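# Scoop litter clumps into the bin with two arms

## Task

Get the clumps out of the litter box and into the bin while the loose litter stays in the box. A few stray grains are acceptable, and any litter that drops off the table counts only as spilled. The scoop can be used to lift clumps and tip them into the bin. Any clump the robot has touched directly must not end up in the bin. At the end the scoop must be lying in the litter box, and the result counts only if it stays that way without the robot holding anything in place.

## Robot and tools

Robot: two arms, left_arm and right_arm, each ending in a two-finger gripper. The fingers point along the gripper's own +z axis and open and close along its y axis. The reported end_effector_position is the point between the finger pads, about 1 cm short of the fingertips.

World frame: the origin is on the table top midway between the arms. +z is up, +x points out over the table, and left_arm sits on the +y side. The names left and right do not refer to sides of any image. Positions are in metres and orientations are quaternions in wxyz order. Reported hand positions can be a little off, more so at long reach.

Rows: every movement argument is built from one row of 14 numbers, each in [-1, 1]. The first 7 are left_arm's dx, dy, dz, rx, ry, rz, opening, and the last 7 are the same for right_arm. Both arms always need their 7 values, even when one of them stays still. dx to rz are an offset, not a pose: a displacement of the gripper measured from its pose at the start, expressed in that gripper's own axes. 1.0 is 0.6 m for dx, dy, dz and 180 degrees for the rotation. rx, ry, rz together form one rotation vector. The opening is absolute, not an offset: +1 is fully open (0.094 m) and -1 is closed.

execute_actions(actions): a list of actions run one after another. Each action is a table of up to 15 rows, and each row lasts one control step of 1/30 s. If a table has fewer than 15 rows, its last row is held for the remaining steps. Every row is an offset from the gripper's pose at the start of that action, not from the row before. For the first action of a call, the start is the last pose reported in this scene. An empty list just returns the current state and images.

move(target, speed, blocking): target is a single 14-number row as above, with offsets taken from the pose in the latest result that shows one. Each gripper travels in a straight line toward its target, both arms finishing together, over 0.5 to 10 s. If that takes longer, both stop at 10 s before arriving. speed is the top path speed in m/s, from 0.002 to 0.5, default 0.25, and turning is capped at twice that in rad/s. Paths do not avoid obstacles or the other arm. Grippers lag, drift, and can exceed the speed, mostly when an arm is nearly straight. Faster contact hits harder, and aiming further past a contact presses harder. The opening is sent when the move begins. With blocking=false you get a result after 0.5 s while the arm keeps moving. Until a result shows the move has ended, execute_actions and move are refused, so call wait or stop first. The result adds a move: line saying how it ended (done, off_target, moving, held, fault) and which limits acted, plus each gripper's distance from its target. If only one arm is named, the other finished. limits=paced means the sent pose was clipped. limits=held means a check blocked some steps, after which the arm may jump faster than speed.

wait(seconds): 0 to 10 s while the arms keep their last command. A running move continues, and the wait returns early when the move ends.

stop(): brakes a running move. Braking needs room, more if the arm was fast, and the fingers keep moving.

zoom_image(camera, region): enlarges part of the latest image from cam_high, cam_low, cam_left_wrist or cam_right_wrist. region is [x0, y0, x1, y1] in pixels, with (0,0) at top left, at most 504 by 504. All images are 504x504.

finished_scene(scene): ends the given scene after the robot holds its last command. It cannot be undone, and the result says whether the goal was met.

Motion limits: each control step clips a commanded pose to within 70 mm and 16 degrees of the measured pose. Large offsets can take several actions, and the arm stops at its last clipped pose. Position is favoured over orientation. Arms usually end a centimetre or so low. Repeated zero offsets can let them sink, so to hold an arm still, send the offset back to its intended pose in a reply's first call, then zeros, and raise the aim if it still hangs low. Hand target lines show where the controller is now driving each gripper. A pose unreachable line means a clearance check changed or blocked the command for the named arm. Joint ranges (rad), base to gripper: waist -2.618 to 3.054, shoulder 0 to 3.142, elbow 0 to 3.142, wrist pitch -1.571 to 1.571, wrist yaw -1.571 to 1.571, wrist roll -2.094 to 2.094.

Results: a state line gives each gripper's position and quaternion, grip_measured (measured opening on the command scale, accurate to about 1 mm), joint positions with the opening in metres as the last value, joint torques (offset, noisy, nonzero even in free air), and step readings after actions. HELD on a step marks an arm whose row was partly held back. To keep hold of something such as the scoop handle, command an opening about 0.03 below grip_measured, or a little less for a lighter grip. Pads push about 50 to 62 N, less on parts under about 2 mm thick.

Heat: holding loads warms motors. MOTOR HOT appears at 75 °C. At 90 °C that arm stops for 10 s, and at 100 °C it goes limp and falls. These appear as OVER-TEMPERATURE FAULT lines.

Avoid: knocking anything off the table, which ends the scene. Also avoid touching the clumps with the grippers, dropping the scoop, slamming or hard pushing, and letting the arms collide or press on each other. A loose object may sometimes be nudged by an outside push. Before finishing, release the scoop in the litter box so nothing depends on the robot holding it.

Each tool is called after ">>>" by a JSON object that holds its "fn" and its "kwargs", one argument or row to a line.

## Session

>>> {"fn": "execute_actions", "kwargs": {
  "actions": []
}}

Scene clock: 0.00 s.
left_arm: end_effector_position=(+0.4134, +0.2759, +0.4175) grip_measured=+1.000 end_effector_quat_wxyz=(+0.716, +0.038, +0.697, -0.028) | right_arm: end_effector_position=(+0.4051, -0.3991, +0.4085) grip_measured=+1.000 end_effector_quat_wxyz=(+0.708, +0.062, +0.702, -0.051)
Joint positions: left_arm=[-0.001  1.036  1.057  0.005 -0.009  0.016  0.094] | right_arm=[-0.013  1.052  1.047  0.012  0.013  0.016  0.094]
Joint velocities: left_arm=[-0.012 -0.002  0.017 -0.007 -0.051  0.007  0.   ] | right_arm=[-0.002 -0.012  0.002 -0.022 -0.037 -0.095  0.   ]
Joint torques (N m, as the arm reports them, + toward a larger angle): no reading
Motor temperatures (°C, as the motors report them): left_arm=[27 26 27 28 26 27] | right_arm=[28 25 27 29 26 25]
Hand target (left_arm): +0.412, +0.276, +0.419; +0.716, +0.038, +0.696, -0.028
Hand target (right_arm): +0.403, -0.399, +0.410; +0.707, +0.062, +0.702, -0.051
camera_calibration (this result's frames):
cam_right_wrist: T_world_to_cam=[[-0.118487, -0.972627, 0.199892, -0.420072], [-0.383632, -0.140838, -0.912683, 0.515517], [0.915853, -0.184826, -0.356443, -0.189241], [0, 0, 0, 1]] pos_world=[0.321313, -0.370946, 0.487019]

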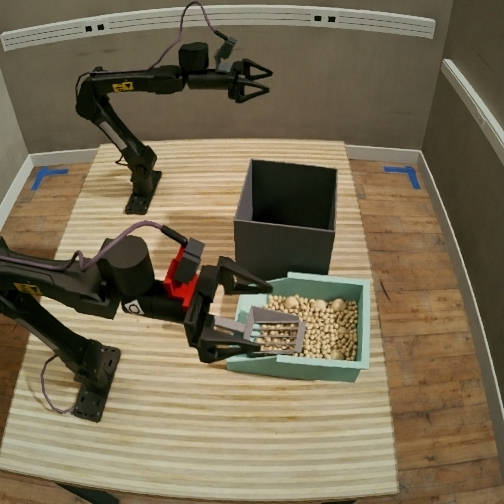

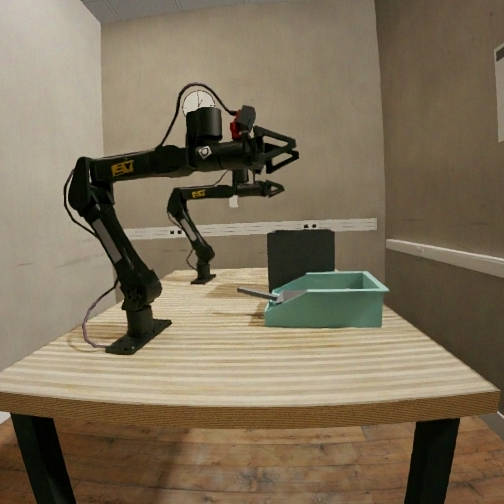

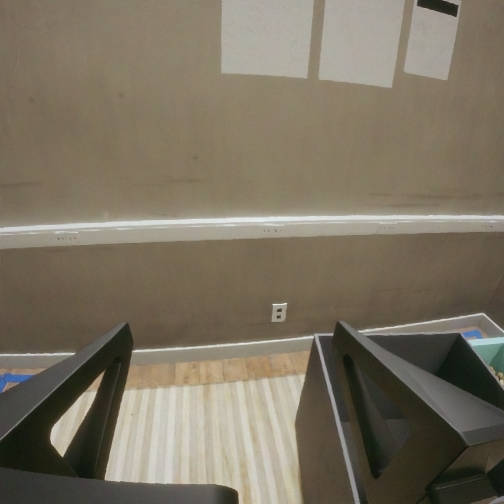

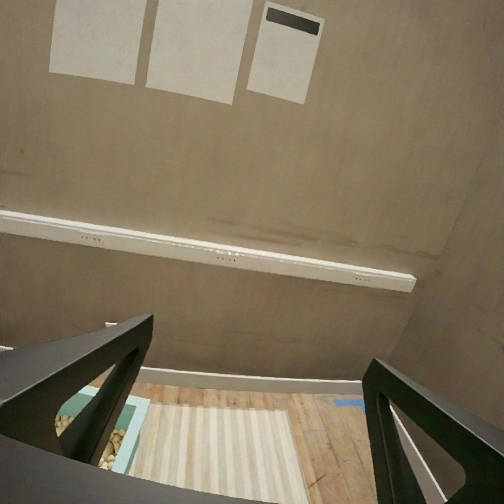

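>>> {"fn": "move", "kwargs": {
  "target": [0,0.1,-0.3,0,0,0,1,0.35,0.31,-0.26,0,0.17,0,0.3]
}}

>>> {"fn": "zoom_image", "kwargs": {
  "camera": "cam_high",
  "region": [150,230,390,400]
}}

>>> {"fn": "zoom_image", "kwargs": {
  "camera": "cam_low",
  "region": [190,210,400,340]
}}

Scene clock: 2.47 s.
left_arm: end_effector_position=(+0.2378, +0.3450, +0.4212) grip_measured=+1.000 end_effector_quat_wxyz=(+0.719, +0.052, +0.693, -0.004) | right_arm: end_effector_position=(+0.2792, -0.1944, +0.1936) grip_measured=+0.303 end_effector_quat_wxyz=(+0.500, +0.071, +0.862, -0.034)
Joint positions: left_arm=[ 1.207  0.508  0.964 -0.366  1.186 -0.015  0.094] | right_arm=[ 1.17   1.131  0.825 -0.686  0.935  0.902  0.061]
Joint velocities: left_arm=[-0.007 -0.002  0.017  0.007 -0.022 -0.051  0.   ] | right_arm=[-0.007 -0.002  0.007 -0.037  0.007 -0.007 -0.001]
Joint torques (N m, as the arm reports them, + toward a larger angle): left_arm=[-0.06  5.54  4.56  1.33  0.1  -0.05] | right_arm=[ 0.83 -1.1  10.6   0.95  0.62  0.13]
Motor temperatures (°C, as the motors report them): left_arm=[27 26 27 29 26 27] | right_arm=[28 25 28 30 26 25]
Hand target (left_arm): +0.242, +0.350, +0.412; +0.713, +0.043, +0.699, -0.023
Hand target (right_arm): +0.280, -0.191, +0.199; +0.503, +0.071, +0.860, -0.038
Off the commanded pose (left_arm): 0.011 m, 3 deg.
Off the commanded pose (right_arm): 0.010 m, 0 deg.
move: off_target (left_arm)
camera_calibration (this result's frames):
cam_left_wrist: T_world_to_cam=[[-0.11518, -0.992335, -0.0447681, 0.383337], [-0.458663, 0.0931048, -0.883719, 0.487669], [0.881114, -0.0812532, -0.465872, 0.139007], [0, 0, 0, 1]] pos_world=[0.145347, 0.346289, 0.512883]
cam_right_wrist: T_world_to_cam=[[-0.013903, -0.987793, 0.155149, -0.216461], [-0.788804, -0.0845207, -0.608805, 0.365174], [0.614487, -0.130847, -0.778001, 0.0635277], [0, 0, 0, 1]] pos_world=[0.246005, -0.174642, 0.305328]

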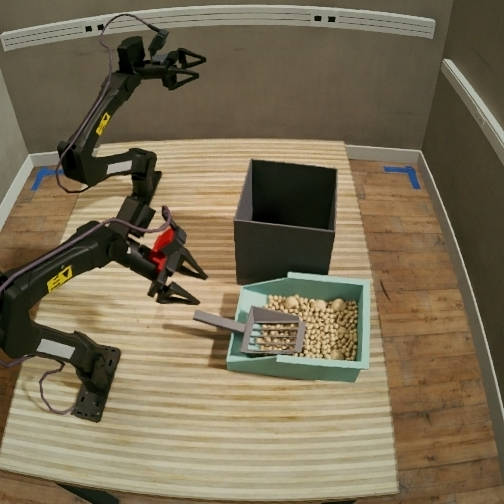

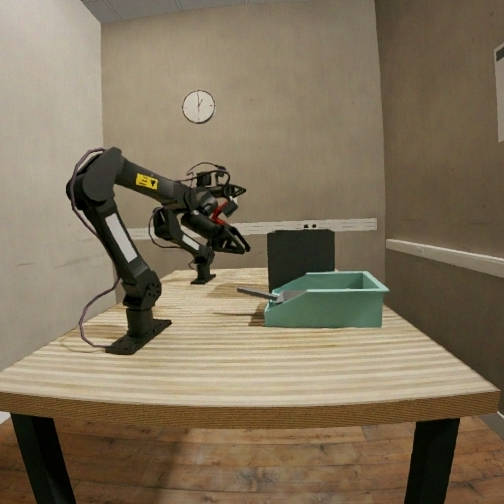

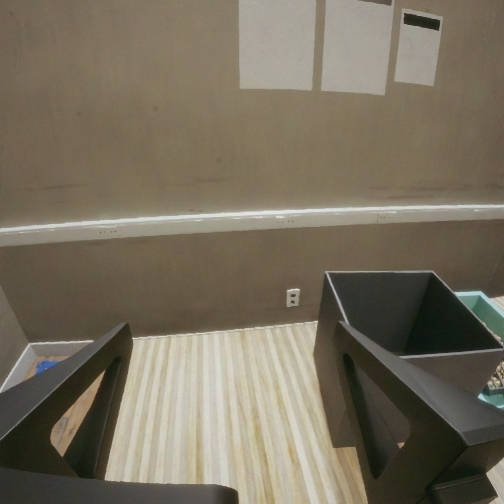

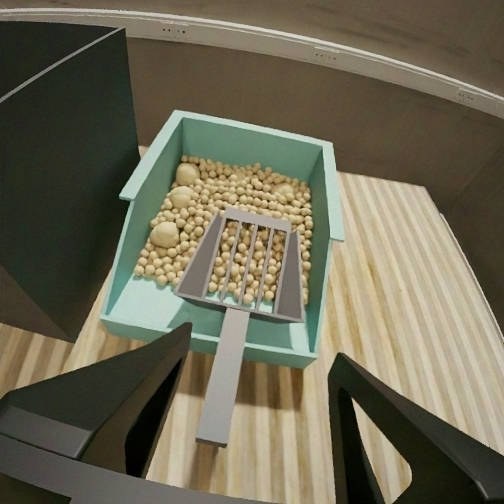

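Region (150, 230, 390, 400) of cam_high's 504x504 image, scaled by 2.100, with more detail than that image has; it fills the top 357 rows of this view, and the rest is white.

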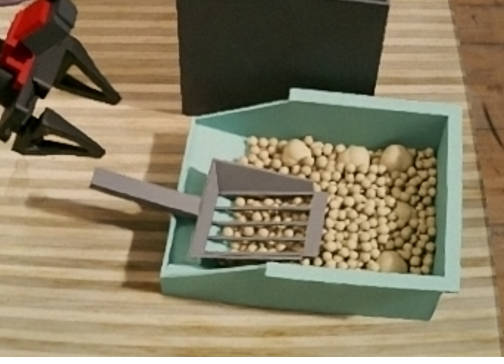

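Region (190, 210, 400, 340) of cam_low's 504x504 image, scaled by 2.400, with more detail than that image has; it fills the top 312 rows of this view, and the rest is white.

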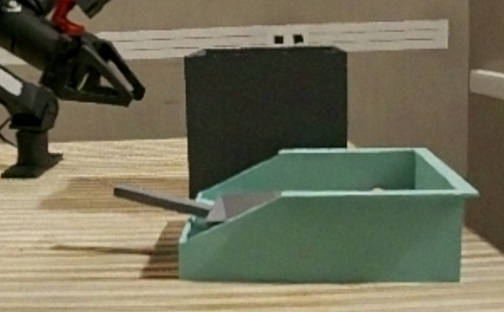

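>>> {"fn": "move", "kwargs": {
  "target": [0,0,0,0,0,0,1,0.135,0.01,0.125,0,-0.045,0,0.3],
  "speed": 0.12
}}

>>> {"fn": "zoom_image", "kwargs": {
  "camera": "cam_low",
  "region": [190,240,320,330]
}}

Scene clock: 4.43 s.
left_arm: end_effector_position=(+0.2378, +0.3446, +0.4212) grip_measured=+1.000 end_effector_quat_wxyz=(+0.719, +0.053, +0.693, -0.005) | right_arm: end_effector_position=(+0.3034, -0.1821, +0.0948) grip_measured=+0.303 end_effector_quat_wxyz=(+0.562, +0.073, +0.824, -0.015)
Joint positions: left_arm=[ 1.207  0.508  0.964 -0.366  1.189 -0.015  0.094] | right_arm=[1.139 1.395 0.41  0.246 0.993 0.714 0.061]
Joint velocities: left_arm=[-0.022 -0.002 -0.007  0.007 -0.037 -0.037  0.   ] | right_arm=[-0.002  0.012 -0.012  0.037 -0.037  0.007  0.001]
Joint torques (N m, as the arm reports them, + toward a larger angle): left_arm=[ 0.06  3.7   6.19  1.36 -0.05 -0.03] | right_arm=[-0.96 -2.68  4.11  1.35  0.52 -0.09]
Motor temperatures (°C, as the motors report them): left_arm=[27 27 27 29 26 27] | right_arm=[28 25 28 30 26 25]
Hand target (left_arm): +0.238, +0.345, +0.421; +0.719, +0.052, +0.693, -0.004
Hand target (right_arm): +0.302, -0.193, +0.086; +0.559, +0.069, +0.825, -0.039
Off the commanded pose (left_arm): 0.000 m, 0 deg.
Off the commanded pose (right_arm): 0.013 m, 3 deg.
move: off_target (right_arm)
camera_calibration (this result's frames):
cam_left_wrist: T_world_to_cam=[[-0.11745, -0.992066, -0.0448385, 0.383406], [-0.458614, 0.0942322, -0.883625, 0.487222], [0.88084, -0.0832182, -0.466043, 0.139801], [0, 0, 0, 1]] pos_world=[0.145335, 0.346086, 0.512866]
cam_right_wrist: T_world_to_cam=[[-0.0218338, -0.991359, 0.129345, -0.184457], [-0.688985, -0.0788282, -0.720476, 0.306462], [0.724447, -0.104848, -0.68131, -0.0643849], [0, 0, 0, 1]] pos_world=[0.253764, -0.165456, 0.200791]

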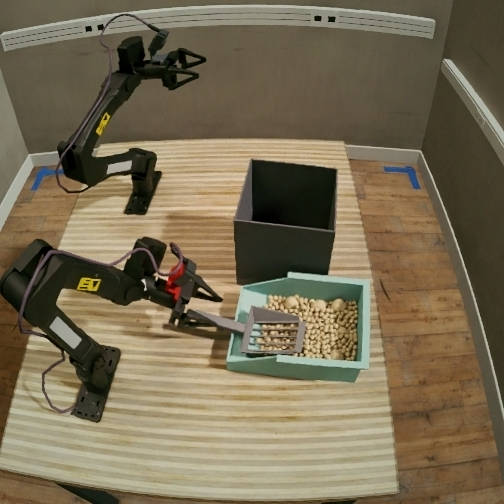

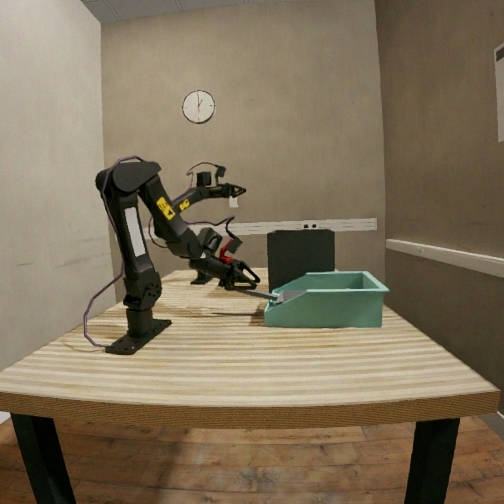

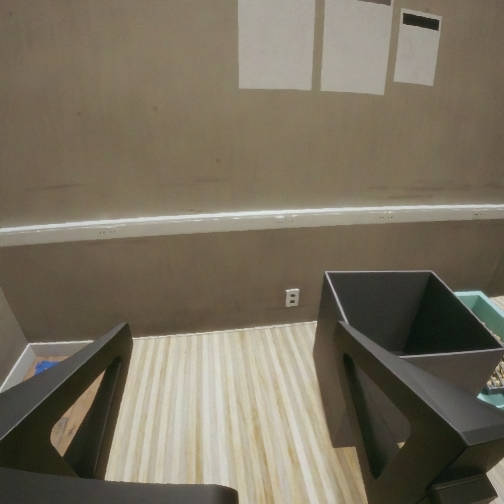

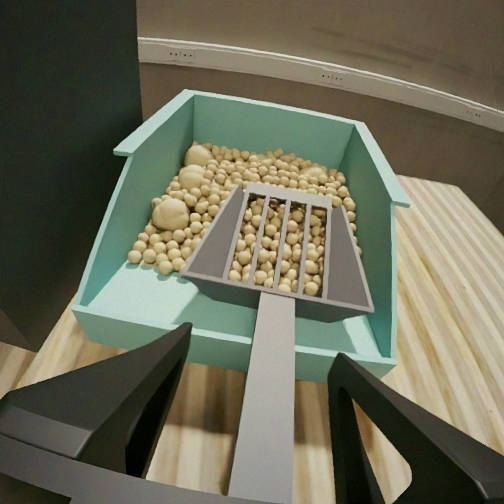

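Region (190, 240, 320, 330) of cam_low's 504x504 image, scaled by 3.877, with more detail than that image has; it fills the top 349 rows of this view, and the rest is white.

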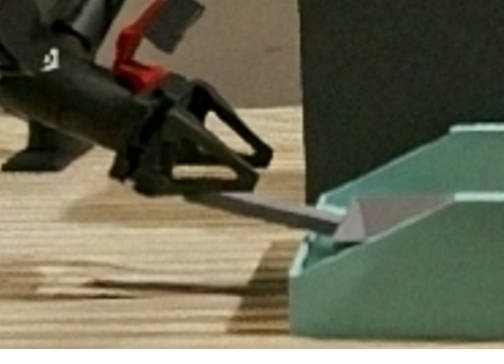

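>>> {"fn": "move", "kwargs": {
  "target": [0,0,0,0,0,0,1,0.042,-0.025,0.017,0,0,-0.02,0.3],
  "speed": 0.06
}}

>>> {"fn": "zoom_image", "kwargs": {
  "camera": "cam_low",
  "region": [190,240,320,330]
}}

Scene clock: 5.83 s.
left_arm: end_effector_position=(+0.2378, +0.3446, +0.4212) grip_measured=+1.000 end_effector_quat_wxyz=(+0.719, +0.053, +0.693, -0.005) | right_arm: end_effector_position=(+0.3032, -0.1868, +0.0771) grip_measured=+0.303 end_effector_quat_wxyz=(+0.568, +0.055, +0.821, -0.014)
Joint positions: left_arm=[ 1.207  0.508  0.964 -0.366  1.189 -0.015  0.094] | right_arm=[1.123 1.459 0.324 0.457 0.972 0.629 0.061]
Joint velocities: left_arm=[-0.012 -0.017 -0.012 -0.022  0.022 -0.037  0.   ] | right_arm=[ 0.007  0.002  0.002  0.022 -0.081  0.007 -0.002]
Joint torques (N m, as the arm reports them, + toward a larger angle): left_arm=[ 0.04  3.69  6.15  1.35 -0.04 -0.02] | right_arm=[-0.9  -2.74  3.64  1.47  0.35 -0.1 ]
Motor temperatures (°C, as the motors report them): left_arm=[27 27 27 29 26 27] | right_arm=[28 25 28 30 26 25]
Hand target (left_arm): +0.238, +0.345, +0.421; +0.719, +0.053, +0.693, -0.005
Hand target (right_arm): +0.301, -0.196, +0.067; +0.561, +0.048, +0.826, -0.033
Off the commanded pose (left_arm): 0.000 m, 0 deg.
Off the commanded pose (right_arm): 0.013 m, 2 deg.
move: off_target (right_arm)
camera_calibration (this result's frames):
cam_left_wrist: T_world_to_cam=[[-0.11745, -0.992066, -0.0448385, 0.383406], [-0.458614, 0.0942322, -0.883625, 0.487222], [0.88084, -0.0832182, -0.466043, 0.139801], [0, 0, 0, 1]] pos_world=[0.145335, 0.346086, 0.512866]
cam_right_wrist: T_world_to_cam=[[0.00713096, -0.988814, 0.148983, -0.196643], [-0.67673, -0.114458, -0.72728, 0.283331], [0.736197, -0.0956349, -0.669976, -0.0795197], [0, 0, 0, 1]] pos_world=[0.251683, -0.169619, 0.182081]

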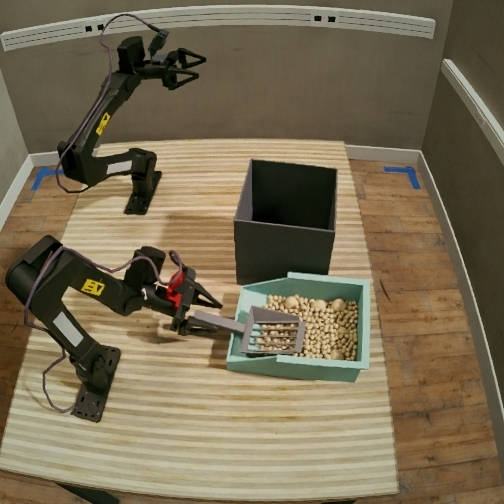

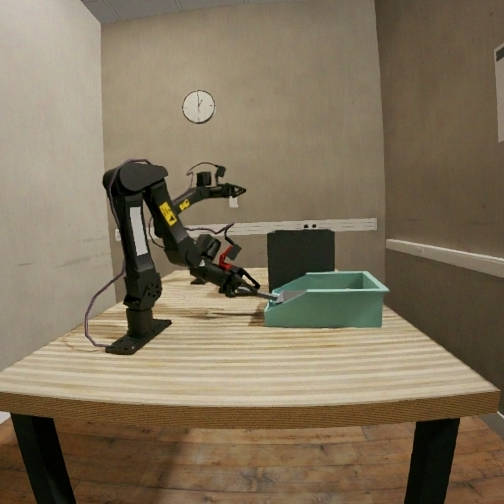

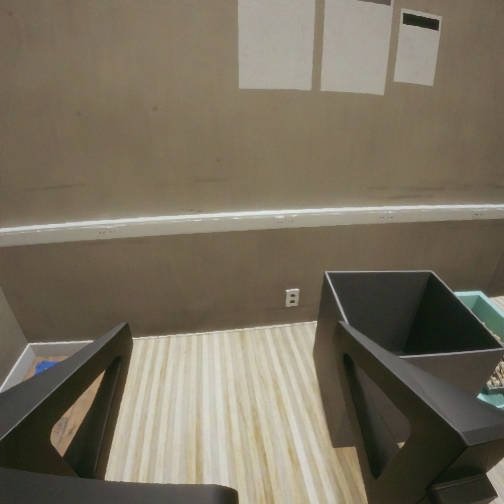

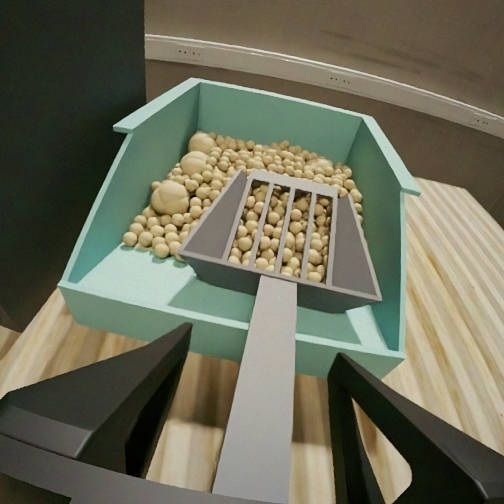

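Region (190, 240, 320, 330) of cam_low's 504x504 image, scaled by 3.877, with more detail than that image has; it fills the top 349 rows of this view, and the rest is white.

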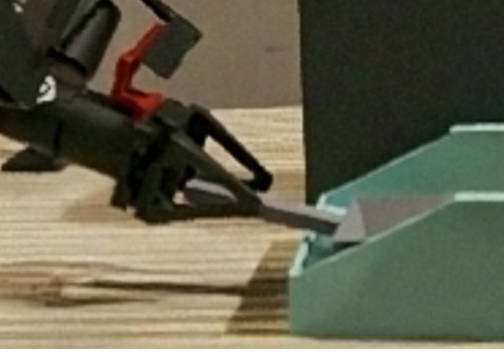

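>>> {"fn": "move", "kwargs": {
  "target": [0,0,0,0,0,0,1,0.027,-0.02,0.005,0.01,0,-0.01,0.3],
  "speed": 0.05
}}

>>> {"fn": "move", "kwargs": {
  "target": [0,0,0,0,0,0,1,0,0,0,0,0,0,-0.6]
}}

>>> {"fn": "move", "kwargs": {
  "target": [0,0,0,0,0,0,1,-0.15,0.09,-0.12,0,0.165,0,-0.6],
  "speed": 0.15
}}

>>> {"fn": "zoom_image", "kwargs": {
  "camera": "cam_high",
  "region": [150,230,390,400]
}}

Scene clock: 6.83 s.
left_arm: end_effector_position=(+0.2378, +0.3446, +0.4212) grip_measured=+1.000 end_effector_quat_wxyz=(+0.719, +0.053, +0.693, -0.005) | right_arm: end_effector_position=(+0.3022, -0.1903, +0.0683) grip_measured=+0.303 end_effector_quat_wxyz=(+0.570, +0.057, +0.819, -0.019)
Joint positions: left_arm=[ 1.207  0.508  0.964 -0.366  1.189 -0.015  0.094] | right_arm=[1.123 1.505 0.3   0.525 0.982 0.628 0.061]
Joint velocities: left_arm=[ 0.002 -0.012 -0.002  0.022  0.037  0.022  0.   ] | right_arm=[-0.002 -0.007 -0.027  0.051  0.022 -0.066 -0.001]
Joint torques (N m, as the arm reports them, + toward a larger angle): left_arm=[ 0.09  3.74  6.18  1.35 -0.04 -0.06] | right_arm=[-0.15 -2.86  3.37  1.4   0.42 -0.04]
Motor temperatures (°C, as the motors report them): left_arm=[27 27 27 30 26 27] | right_arm=[28 25 28 30 26 25]
Hand target (left_arm): +0.238, +0.345, +0.421; +0.719, +0.053, +0.693, -0.005
Hand target (right_arm): +0.299, -0.198, +0.061; +0.567, +0.051, +0.821, -0.036
Off the commanded pose (left_arm): 0.000 m, 0 deg.
Off the commanded pose (right_arm): 0.011 m, 2 deg.
move: off_target (right_arm)
camera_calibration (this result's frames):
cam_left_wrist: T_world_to_cam=[[-0.11745, -0.992066, -0.0448385, 0.383406], [-0.458614, 0.0942322, -0.883625, 0.487222], [0.88084, -0.0832182, -0.466043, 0.139801], [0, 0, 0, 1]] pos_world=[0.145335, 0.346086, 0.512866]
cam_right_wrist: T_world_to_cam=[[-0.00150195, -0.987927, 0.154914, -0.196411], [-0.674375, -0.113386, -0.729632, 0.275515], [0.738388, -0.105566, -0.666063, -0.0877986], [0, 0, 0, 1]] pos_world=[0.250335, -0.172069, 0.172972]

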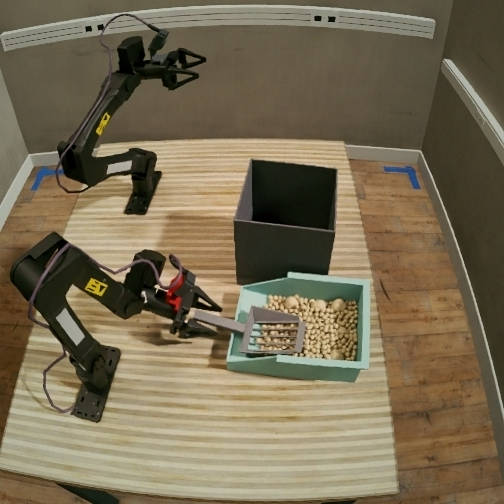

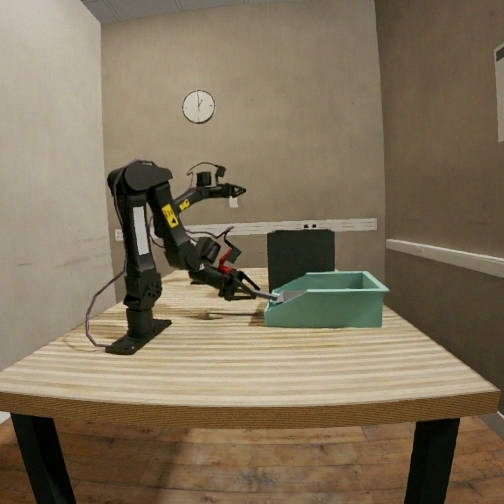

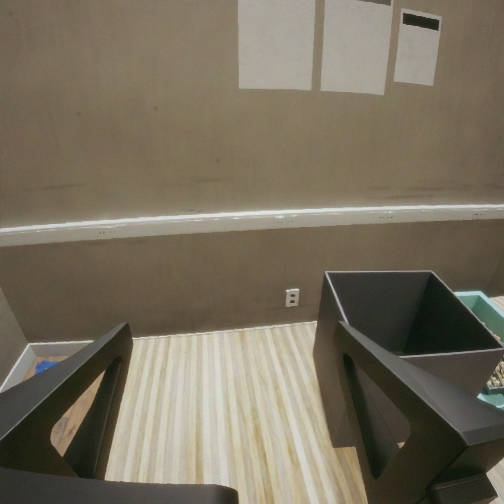

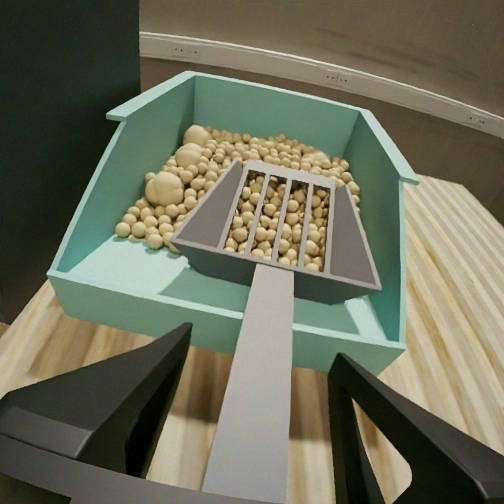

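Scene clock: 7.33 s.
left_arm: end_effector_position=(+0.2378, +0.3446, +0.4212) grip_measured=+1.000 end_effector_quat_wxyz=(+0.719, +0.053, +0.693, -0.005) | right_arm: end_effector_position=(+0.3022, -0.1899, +0.0684) grip_measured=-0.557 end_effector_quat_wxyz=(+0.570, +0.057, +0.819, -0.018)
Joint positions: left_arm=[ 1.207  0.508  0.964 -0.366  1.189 -0.015  0.094] | right_arm=[1.123 1.505 0.3   0.526 0.981 0.628 0.021]
Joint velocities: left_arm=[ 0.007 -0.002  0.002  0.037  0.051 -0.007  0.   ] | right_arm=[ 0.007 -0.002 -0.017 -0.051  0.007  0.007 -0.   ]
Joint torques (N m, as the arm reports them, + toward a larger angle): left_arm=[-0.09  3.75  6.04  1.37 -0.04 -0.05] | right_arm=[-0.09 -4.12  5.33  1.39  0.37 -0.04]
Motor temperatures (°C, as the motors report them): left_arm=[27 27 27 30 26 27] | right_arm=[28 25 28 31 26 25]
Hand target (left_arm): +0.238, +0.345, +0.421; +0.719, +0.053, +0.693, -0.005
Hand target (right_arm): +0.302, -0.190, +0.068; +0.570, +0.057, +0.819, -0.019
Off the commanded pose (left_arm): 0.000 m, 0 deg.
Off the commanded pose (right_arm): 0.000 m, 0 deg.
move: done
camera_calibration (this result's frames):
cam_left_wrist: T_world_to_cam=[[-0.11745, -0.992066, -0.0448385, 0.383406], [-0.458614, 0.0942322, -0.883625, 0.487222], [0.88084, -0.0832182, -0.466043, 0.139801], [0, 0, 0, 1]] pos_world=[0.145335, 0.346086, 0.512866]
cam_right_wrist: T_world_to_cam=[[-0.000334463, -0.988205, 0.153133, -0.196343], [-0.674214, -0.112872, -0.72986, 0.275705], [0.738536, -0.103489, -0.666224, -0.087404], [0, 0, 0, 1]] pos_world=[0.250369, -0.171953, 0.173062]

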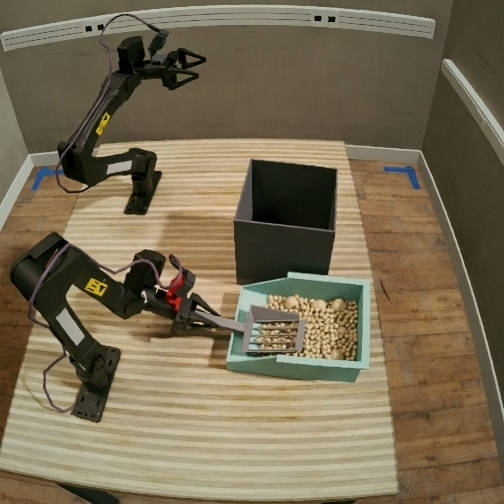

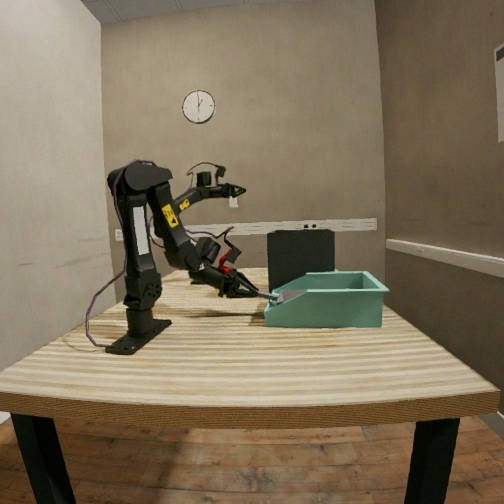

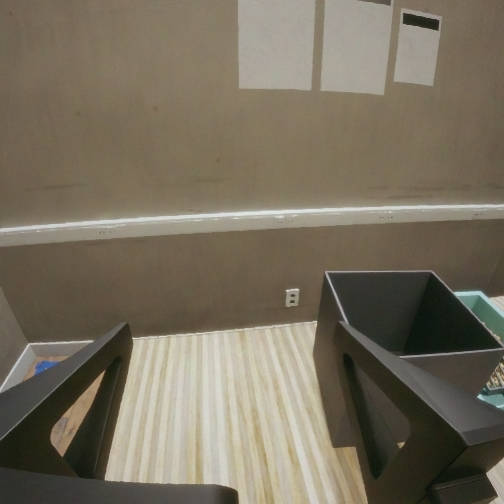

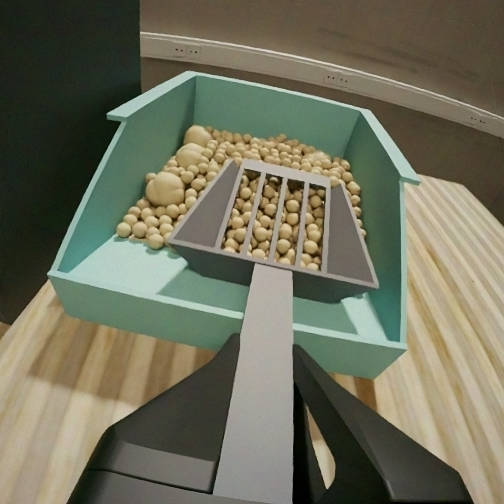

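Scene clock: 9.70 s.
left_arm: end_effector_position=(+0.2378, +0.3446, +0.4212) grip_measured=+1.000 end_effector_quat_wxyz=(+0.719, +0.053, +0.693, -0.005) | right_arm: end_effector_position=(+0.2718, -0.1372, +0.1719) grip_measured=-0.557 end_effector_quat_wxyz=(+0.337, +0.055, +0.940, -0.007)
Joint positions: left_arm=[ 1.207  0.508  0.964 -0.366  1.189 -0.015  0.094] | right_arm=[ 1.145  1.397  1.144 -0.955  0.598  1.014  0.021]
Joint velocities: left_arm=[ 0.007 -0.032 -0.017 -0.007 -0.022 -0.037  0.   ] | right_arm=[-0.002 -0.017  0.002 -0.022 -0.022  0.037  0.001]
Joint torques (N m, as the arm reports them, + toward a larger angle): left_arm=[ 0.03  3.63  6.18  1.38 -0.01 -0.01] | right_arm=[ 0.23 -3.72 10.47  0.8   0.47  0.08]
Motor temperatures (°C, as the motors report them): left_arm=[27 27 28 30 26 27] | right_arm=[28 25 28 31 26 25]
Hand target (left_arm): +0.238, +0.345, +0.421; +0.719, +0.053, +0.693, -0.005
Hand target (right_arm): +0.274, -0.134, +0.178; +0.343, +0.059, +0.938, -0.006
Off the commanded pose (left_arm): 0.000 m, 0 deg.
Off the commanded pose (right_arm): 0.008 m, 1 deg.
move: done
camera_calibration (this result's frames):
cam_left_wrist: T_world_to_cam=[[-0.11745, -0.992066, -0.0448385, 0.383406], [-0.458614, 0.0942322, -0.883625, 0.487222], [0.88084, -0.0832182, -0.466043, 0.139801], [0, 0, 0, 1]] pos_world=[0.145335, 0.346086, 0.512866]
cam_right_wrist: T_world_to_cam=[[0.0850949, -0.992872, 0.0834481, -0.171982], [-0.948197, -0.106424, -0.299328, 0.338026], [0.306075, -0.053654, -0.950494, 0.182807], [0, 0, 0, 1]] pos_world=[0.279197, -0.124974, 0.289289]

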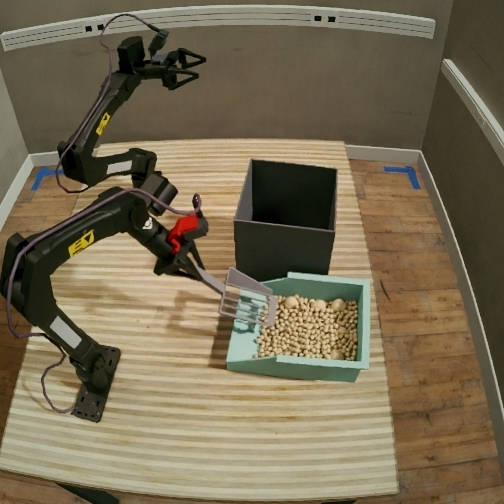

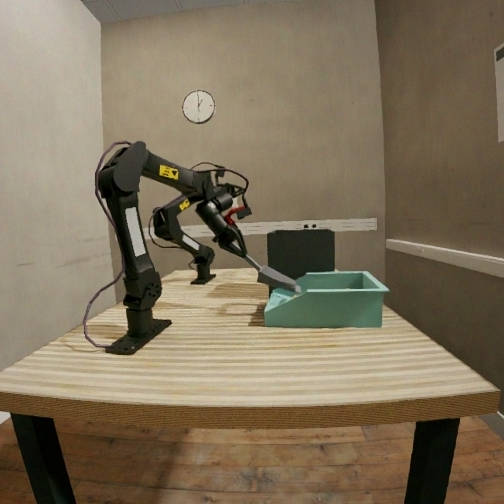

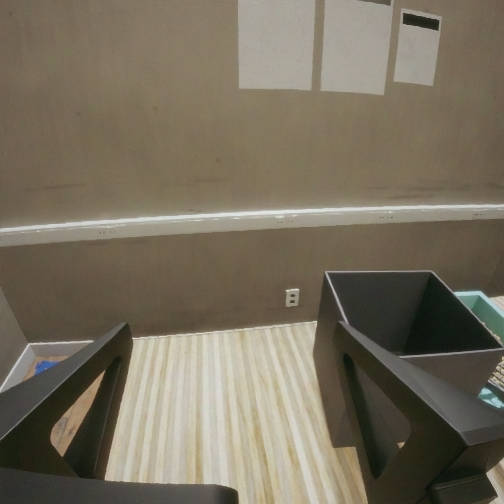

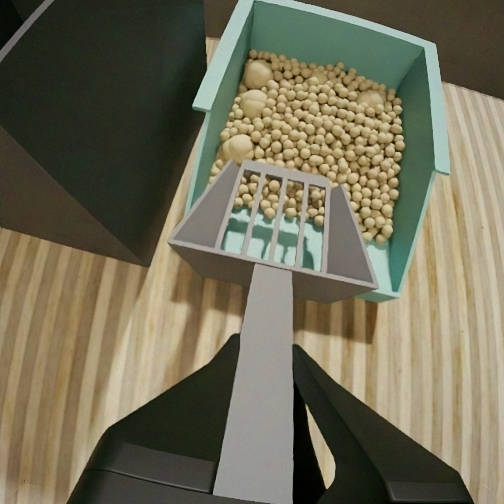

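Region (150, 230, 390, 400) of cam_high's 504x504 image, scaled by 2.100, with more detail than that image has; it fills the top 357 rows of this view, and the rest is white.

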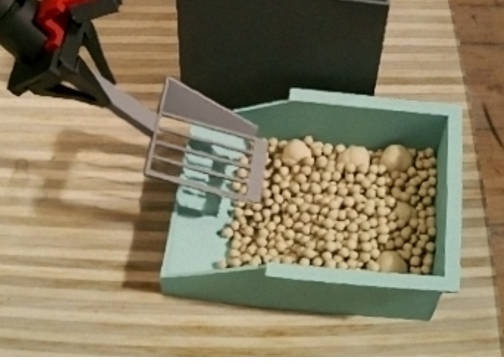

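>>> {"fn": "move", "kwargs": {
  "target": [0,0,0,0,0,0,1,-0.03,0.04,0.1,0,0.02,0,-0.6],
  "speed": 0.07
}}

>>> {"fn": "move", "kwargs": {
  "target": [0,0,0,0,0,0,1,-0.06,0,0.1,0,-0.06,0,-0.6],
  "speed": 0.07
}}

Scene clock: 11.73 s.
left_arm: end_effector_position=(+0.2378, +0.3446, +0.4212) grip_measured=+1.000 end_effector_quat_wxyz=(+0.719, +0.053, +0.693, -0.005) | right_arm: end_effector_position=(+0.3205, -0.1239, +0.1387) grip_measured=-0.557 end_effector_quat_wxyz=(+0.315, +0.058, +0.947, -0.013)
Joint positions: left_arm=[ 1.207  0.508  0.964 -0.366  1.189 -0.015  0.094] | right_arm=[ 1.014  1.57   1.186 -0.794  0.522  0.897  0.021]
Joint velocities: left_arm=[ 0.007 -0.007 -0.022  0.037 -0.037 -0.022  0.   ] | right_arm=[ 0.002  0.012 -0.007 -0.037  0.051  0.007 -0.   ]
Joint torques (N m, as the arm reports them, + toward a larger angle): left_arm=[ 0.01  3.66  6.12  1.36  0.01 -0.07] | right_arm=[-0.98 -4.47  9.72  1.02  0.02 -0.14]
Motor temperatures (°C, as the motors report them): left_arm=[27 27 28 30 26 27] | right_arm=[28 25 28 31 26 25]
Hand target (left_arm): +0.238, +0.345, +0.421; +0.719, +0.053, +0.693, -0.005
Hand target (right_arm): +0.325, -0.118, +0.137; +0.307, +0.055, +0.950, -0.006
Off the commanded pose (left_arm): 0.000 m, 0 deg.
Off the commanded pose (right_arm): 0.008 m, 1 deg.
move: done
camera_calibration (this result's frames):
cam_left_wrist: T_world_to_cam=[[-0.11745, -0.992066, -0.0448385, 0.383406], [-0.458614, 0.0942322, -0.883625, 0.487222], [0.88084, -0.0832182, -0.466043, 0.139801], [0, 0, 0, 1]] pos_world=[0.145335, 0.346086, 0.512866]
cam_right_wrist: T_world_to_cam=[[0.0782752, -0.993227, 0.0858711, -0.158309], [-0.962244, -0.0977945, -0.254012, 0.374947], [0.260689, -0.0627462, -0.963382, 0.152192], [0, 0, 0, 1]] pos_world=[0.333508, -0.11102, 0.255454]

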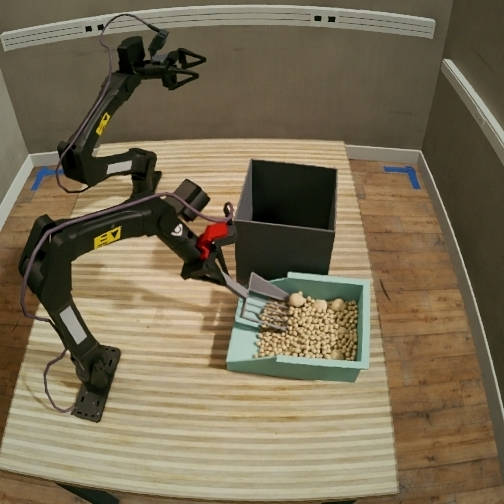

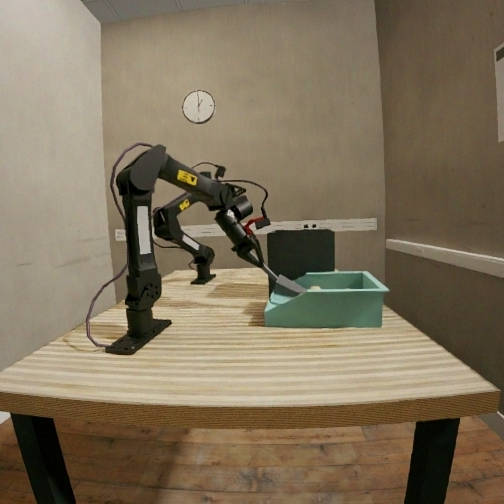

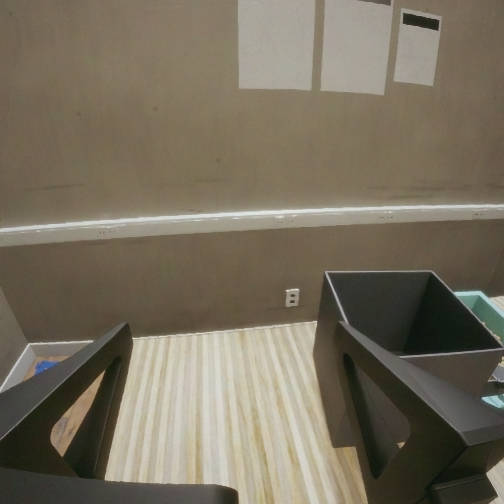

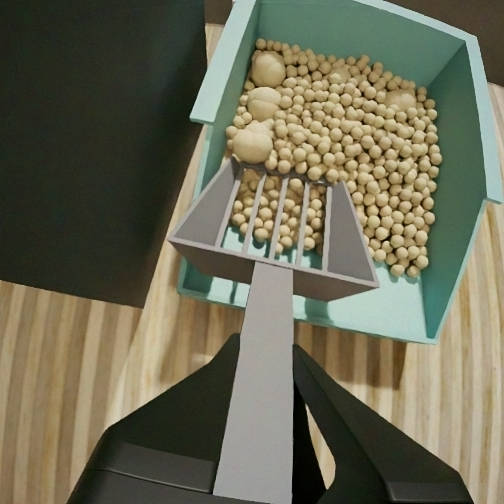

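Scene clock: 13.43 s.
left_arm: end_effector_position=(+0.2378, +0.3446, +0.4212) grip_measured=+1.000 end_effector_quat_wxyz=(+0.719, +0.053, +0.693, -0.005) | right_arm: end_effector_position=(+0.3750, -0.1351, +0.1166) grip_measured=-0.557 end_effector_quat_wxyz=(+0.393, +0.056, +0.917, -0.029)
Joint positions: left_arm=[ 1.207  0.508  0.964 -0.366  1.189 -0.015  0.094] | right_arm=[ 0.924  1.642  1.066 -0.432  0.617  0.729  0.021]
Joint velocities: left_arm=[ 0.002  0.022 -0.007 -0.051  0.037 -0.051  0.   ] | right_arm=[ 0.002  0.007 -0.002  0.007  0.007  0.022 -0.001]
Joint torques (N m, as the arm reports them, + toward a larger angle): left_arm=[ 0.15  3.71  6.01  1.36 -0.03 -0.02] | right_arm=[-0.82 -5.55  6.48  1.87  0.18 -0.14]
Motor temperatures (°C, as the motors report them): left_arm=[27 27 28 30 26 27] | right_arm=[28 25 28 31 26 25]
Hand target (left_arm): +0.238, +0.345, +0.421; +0.719, +0.053, +0.693, -0.005
Hand target (right_arm): +0.383, -0.131, +0.112; +0.401, +0.058, +0.914, -0.018
Off the commanded pose (left_arm): 0.000 m, 0 deg.
Off the commanded pose (right_arm): 0.011 m, 2 deg.
move: off_target (right_arm)
camera_calibration (this result's frames):
cam_left_wrist: T_world_to_cam=[[-0.11745, -0.992066, -0.0448385, 0.383406], [-0.458614, 0.0942322, -0.883625, 0.487222], [0.88084, -0.0832182, -0.466043, 0.139801], [0, 0, 0, 1]] pos_world=[0.145335, 0.346086, 0.512866]
cam_right_wrist: T_world_to_cam=[[0.0524637, -0.989093, 0.137635, -0.167594], [-0.908662, -0.104451, -0.404257, 0.417203], [0.414223, -0.103855, -0.904231, 0.0459569], [0, 0, 0, 1]] pos_world=[0.368852, -0.117416, 0.233279]

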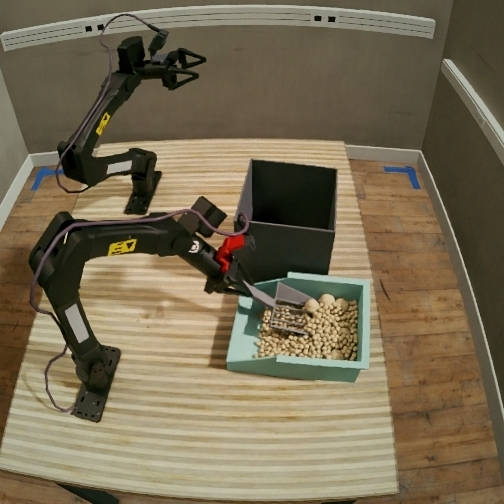

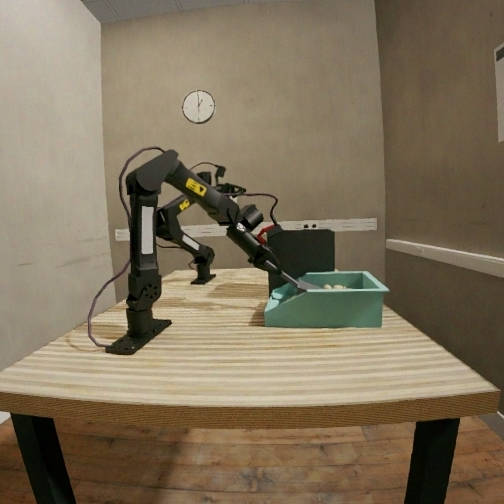

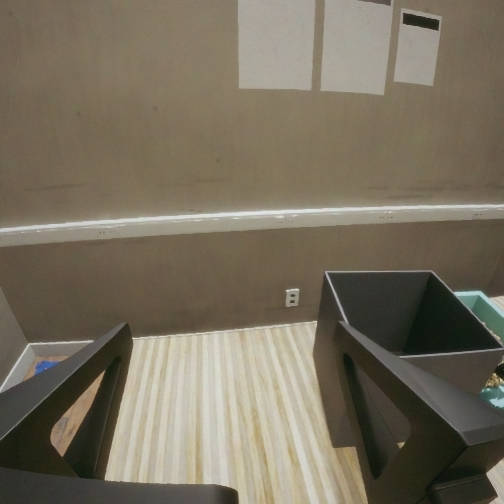

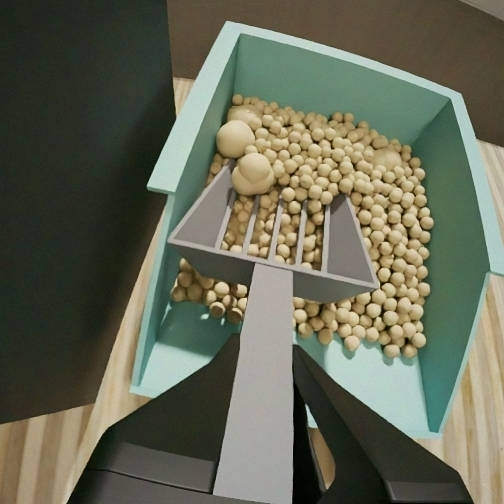

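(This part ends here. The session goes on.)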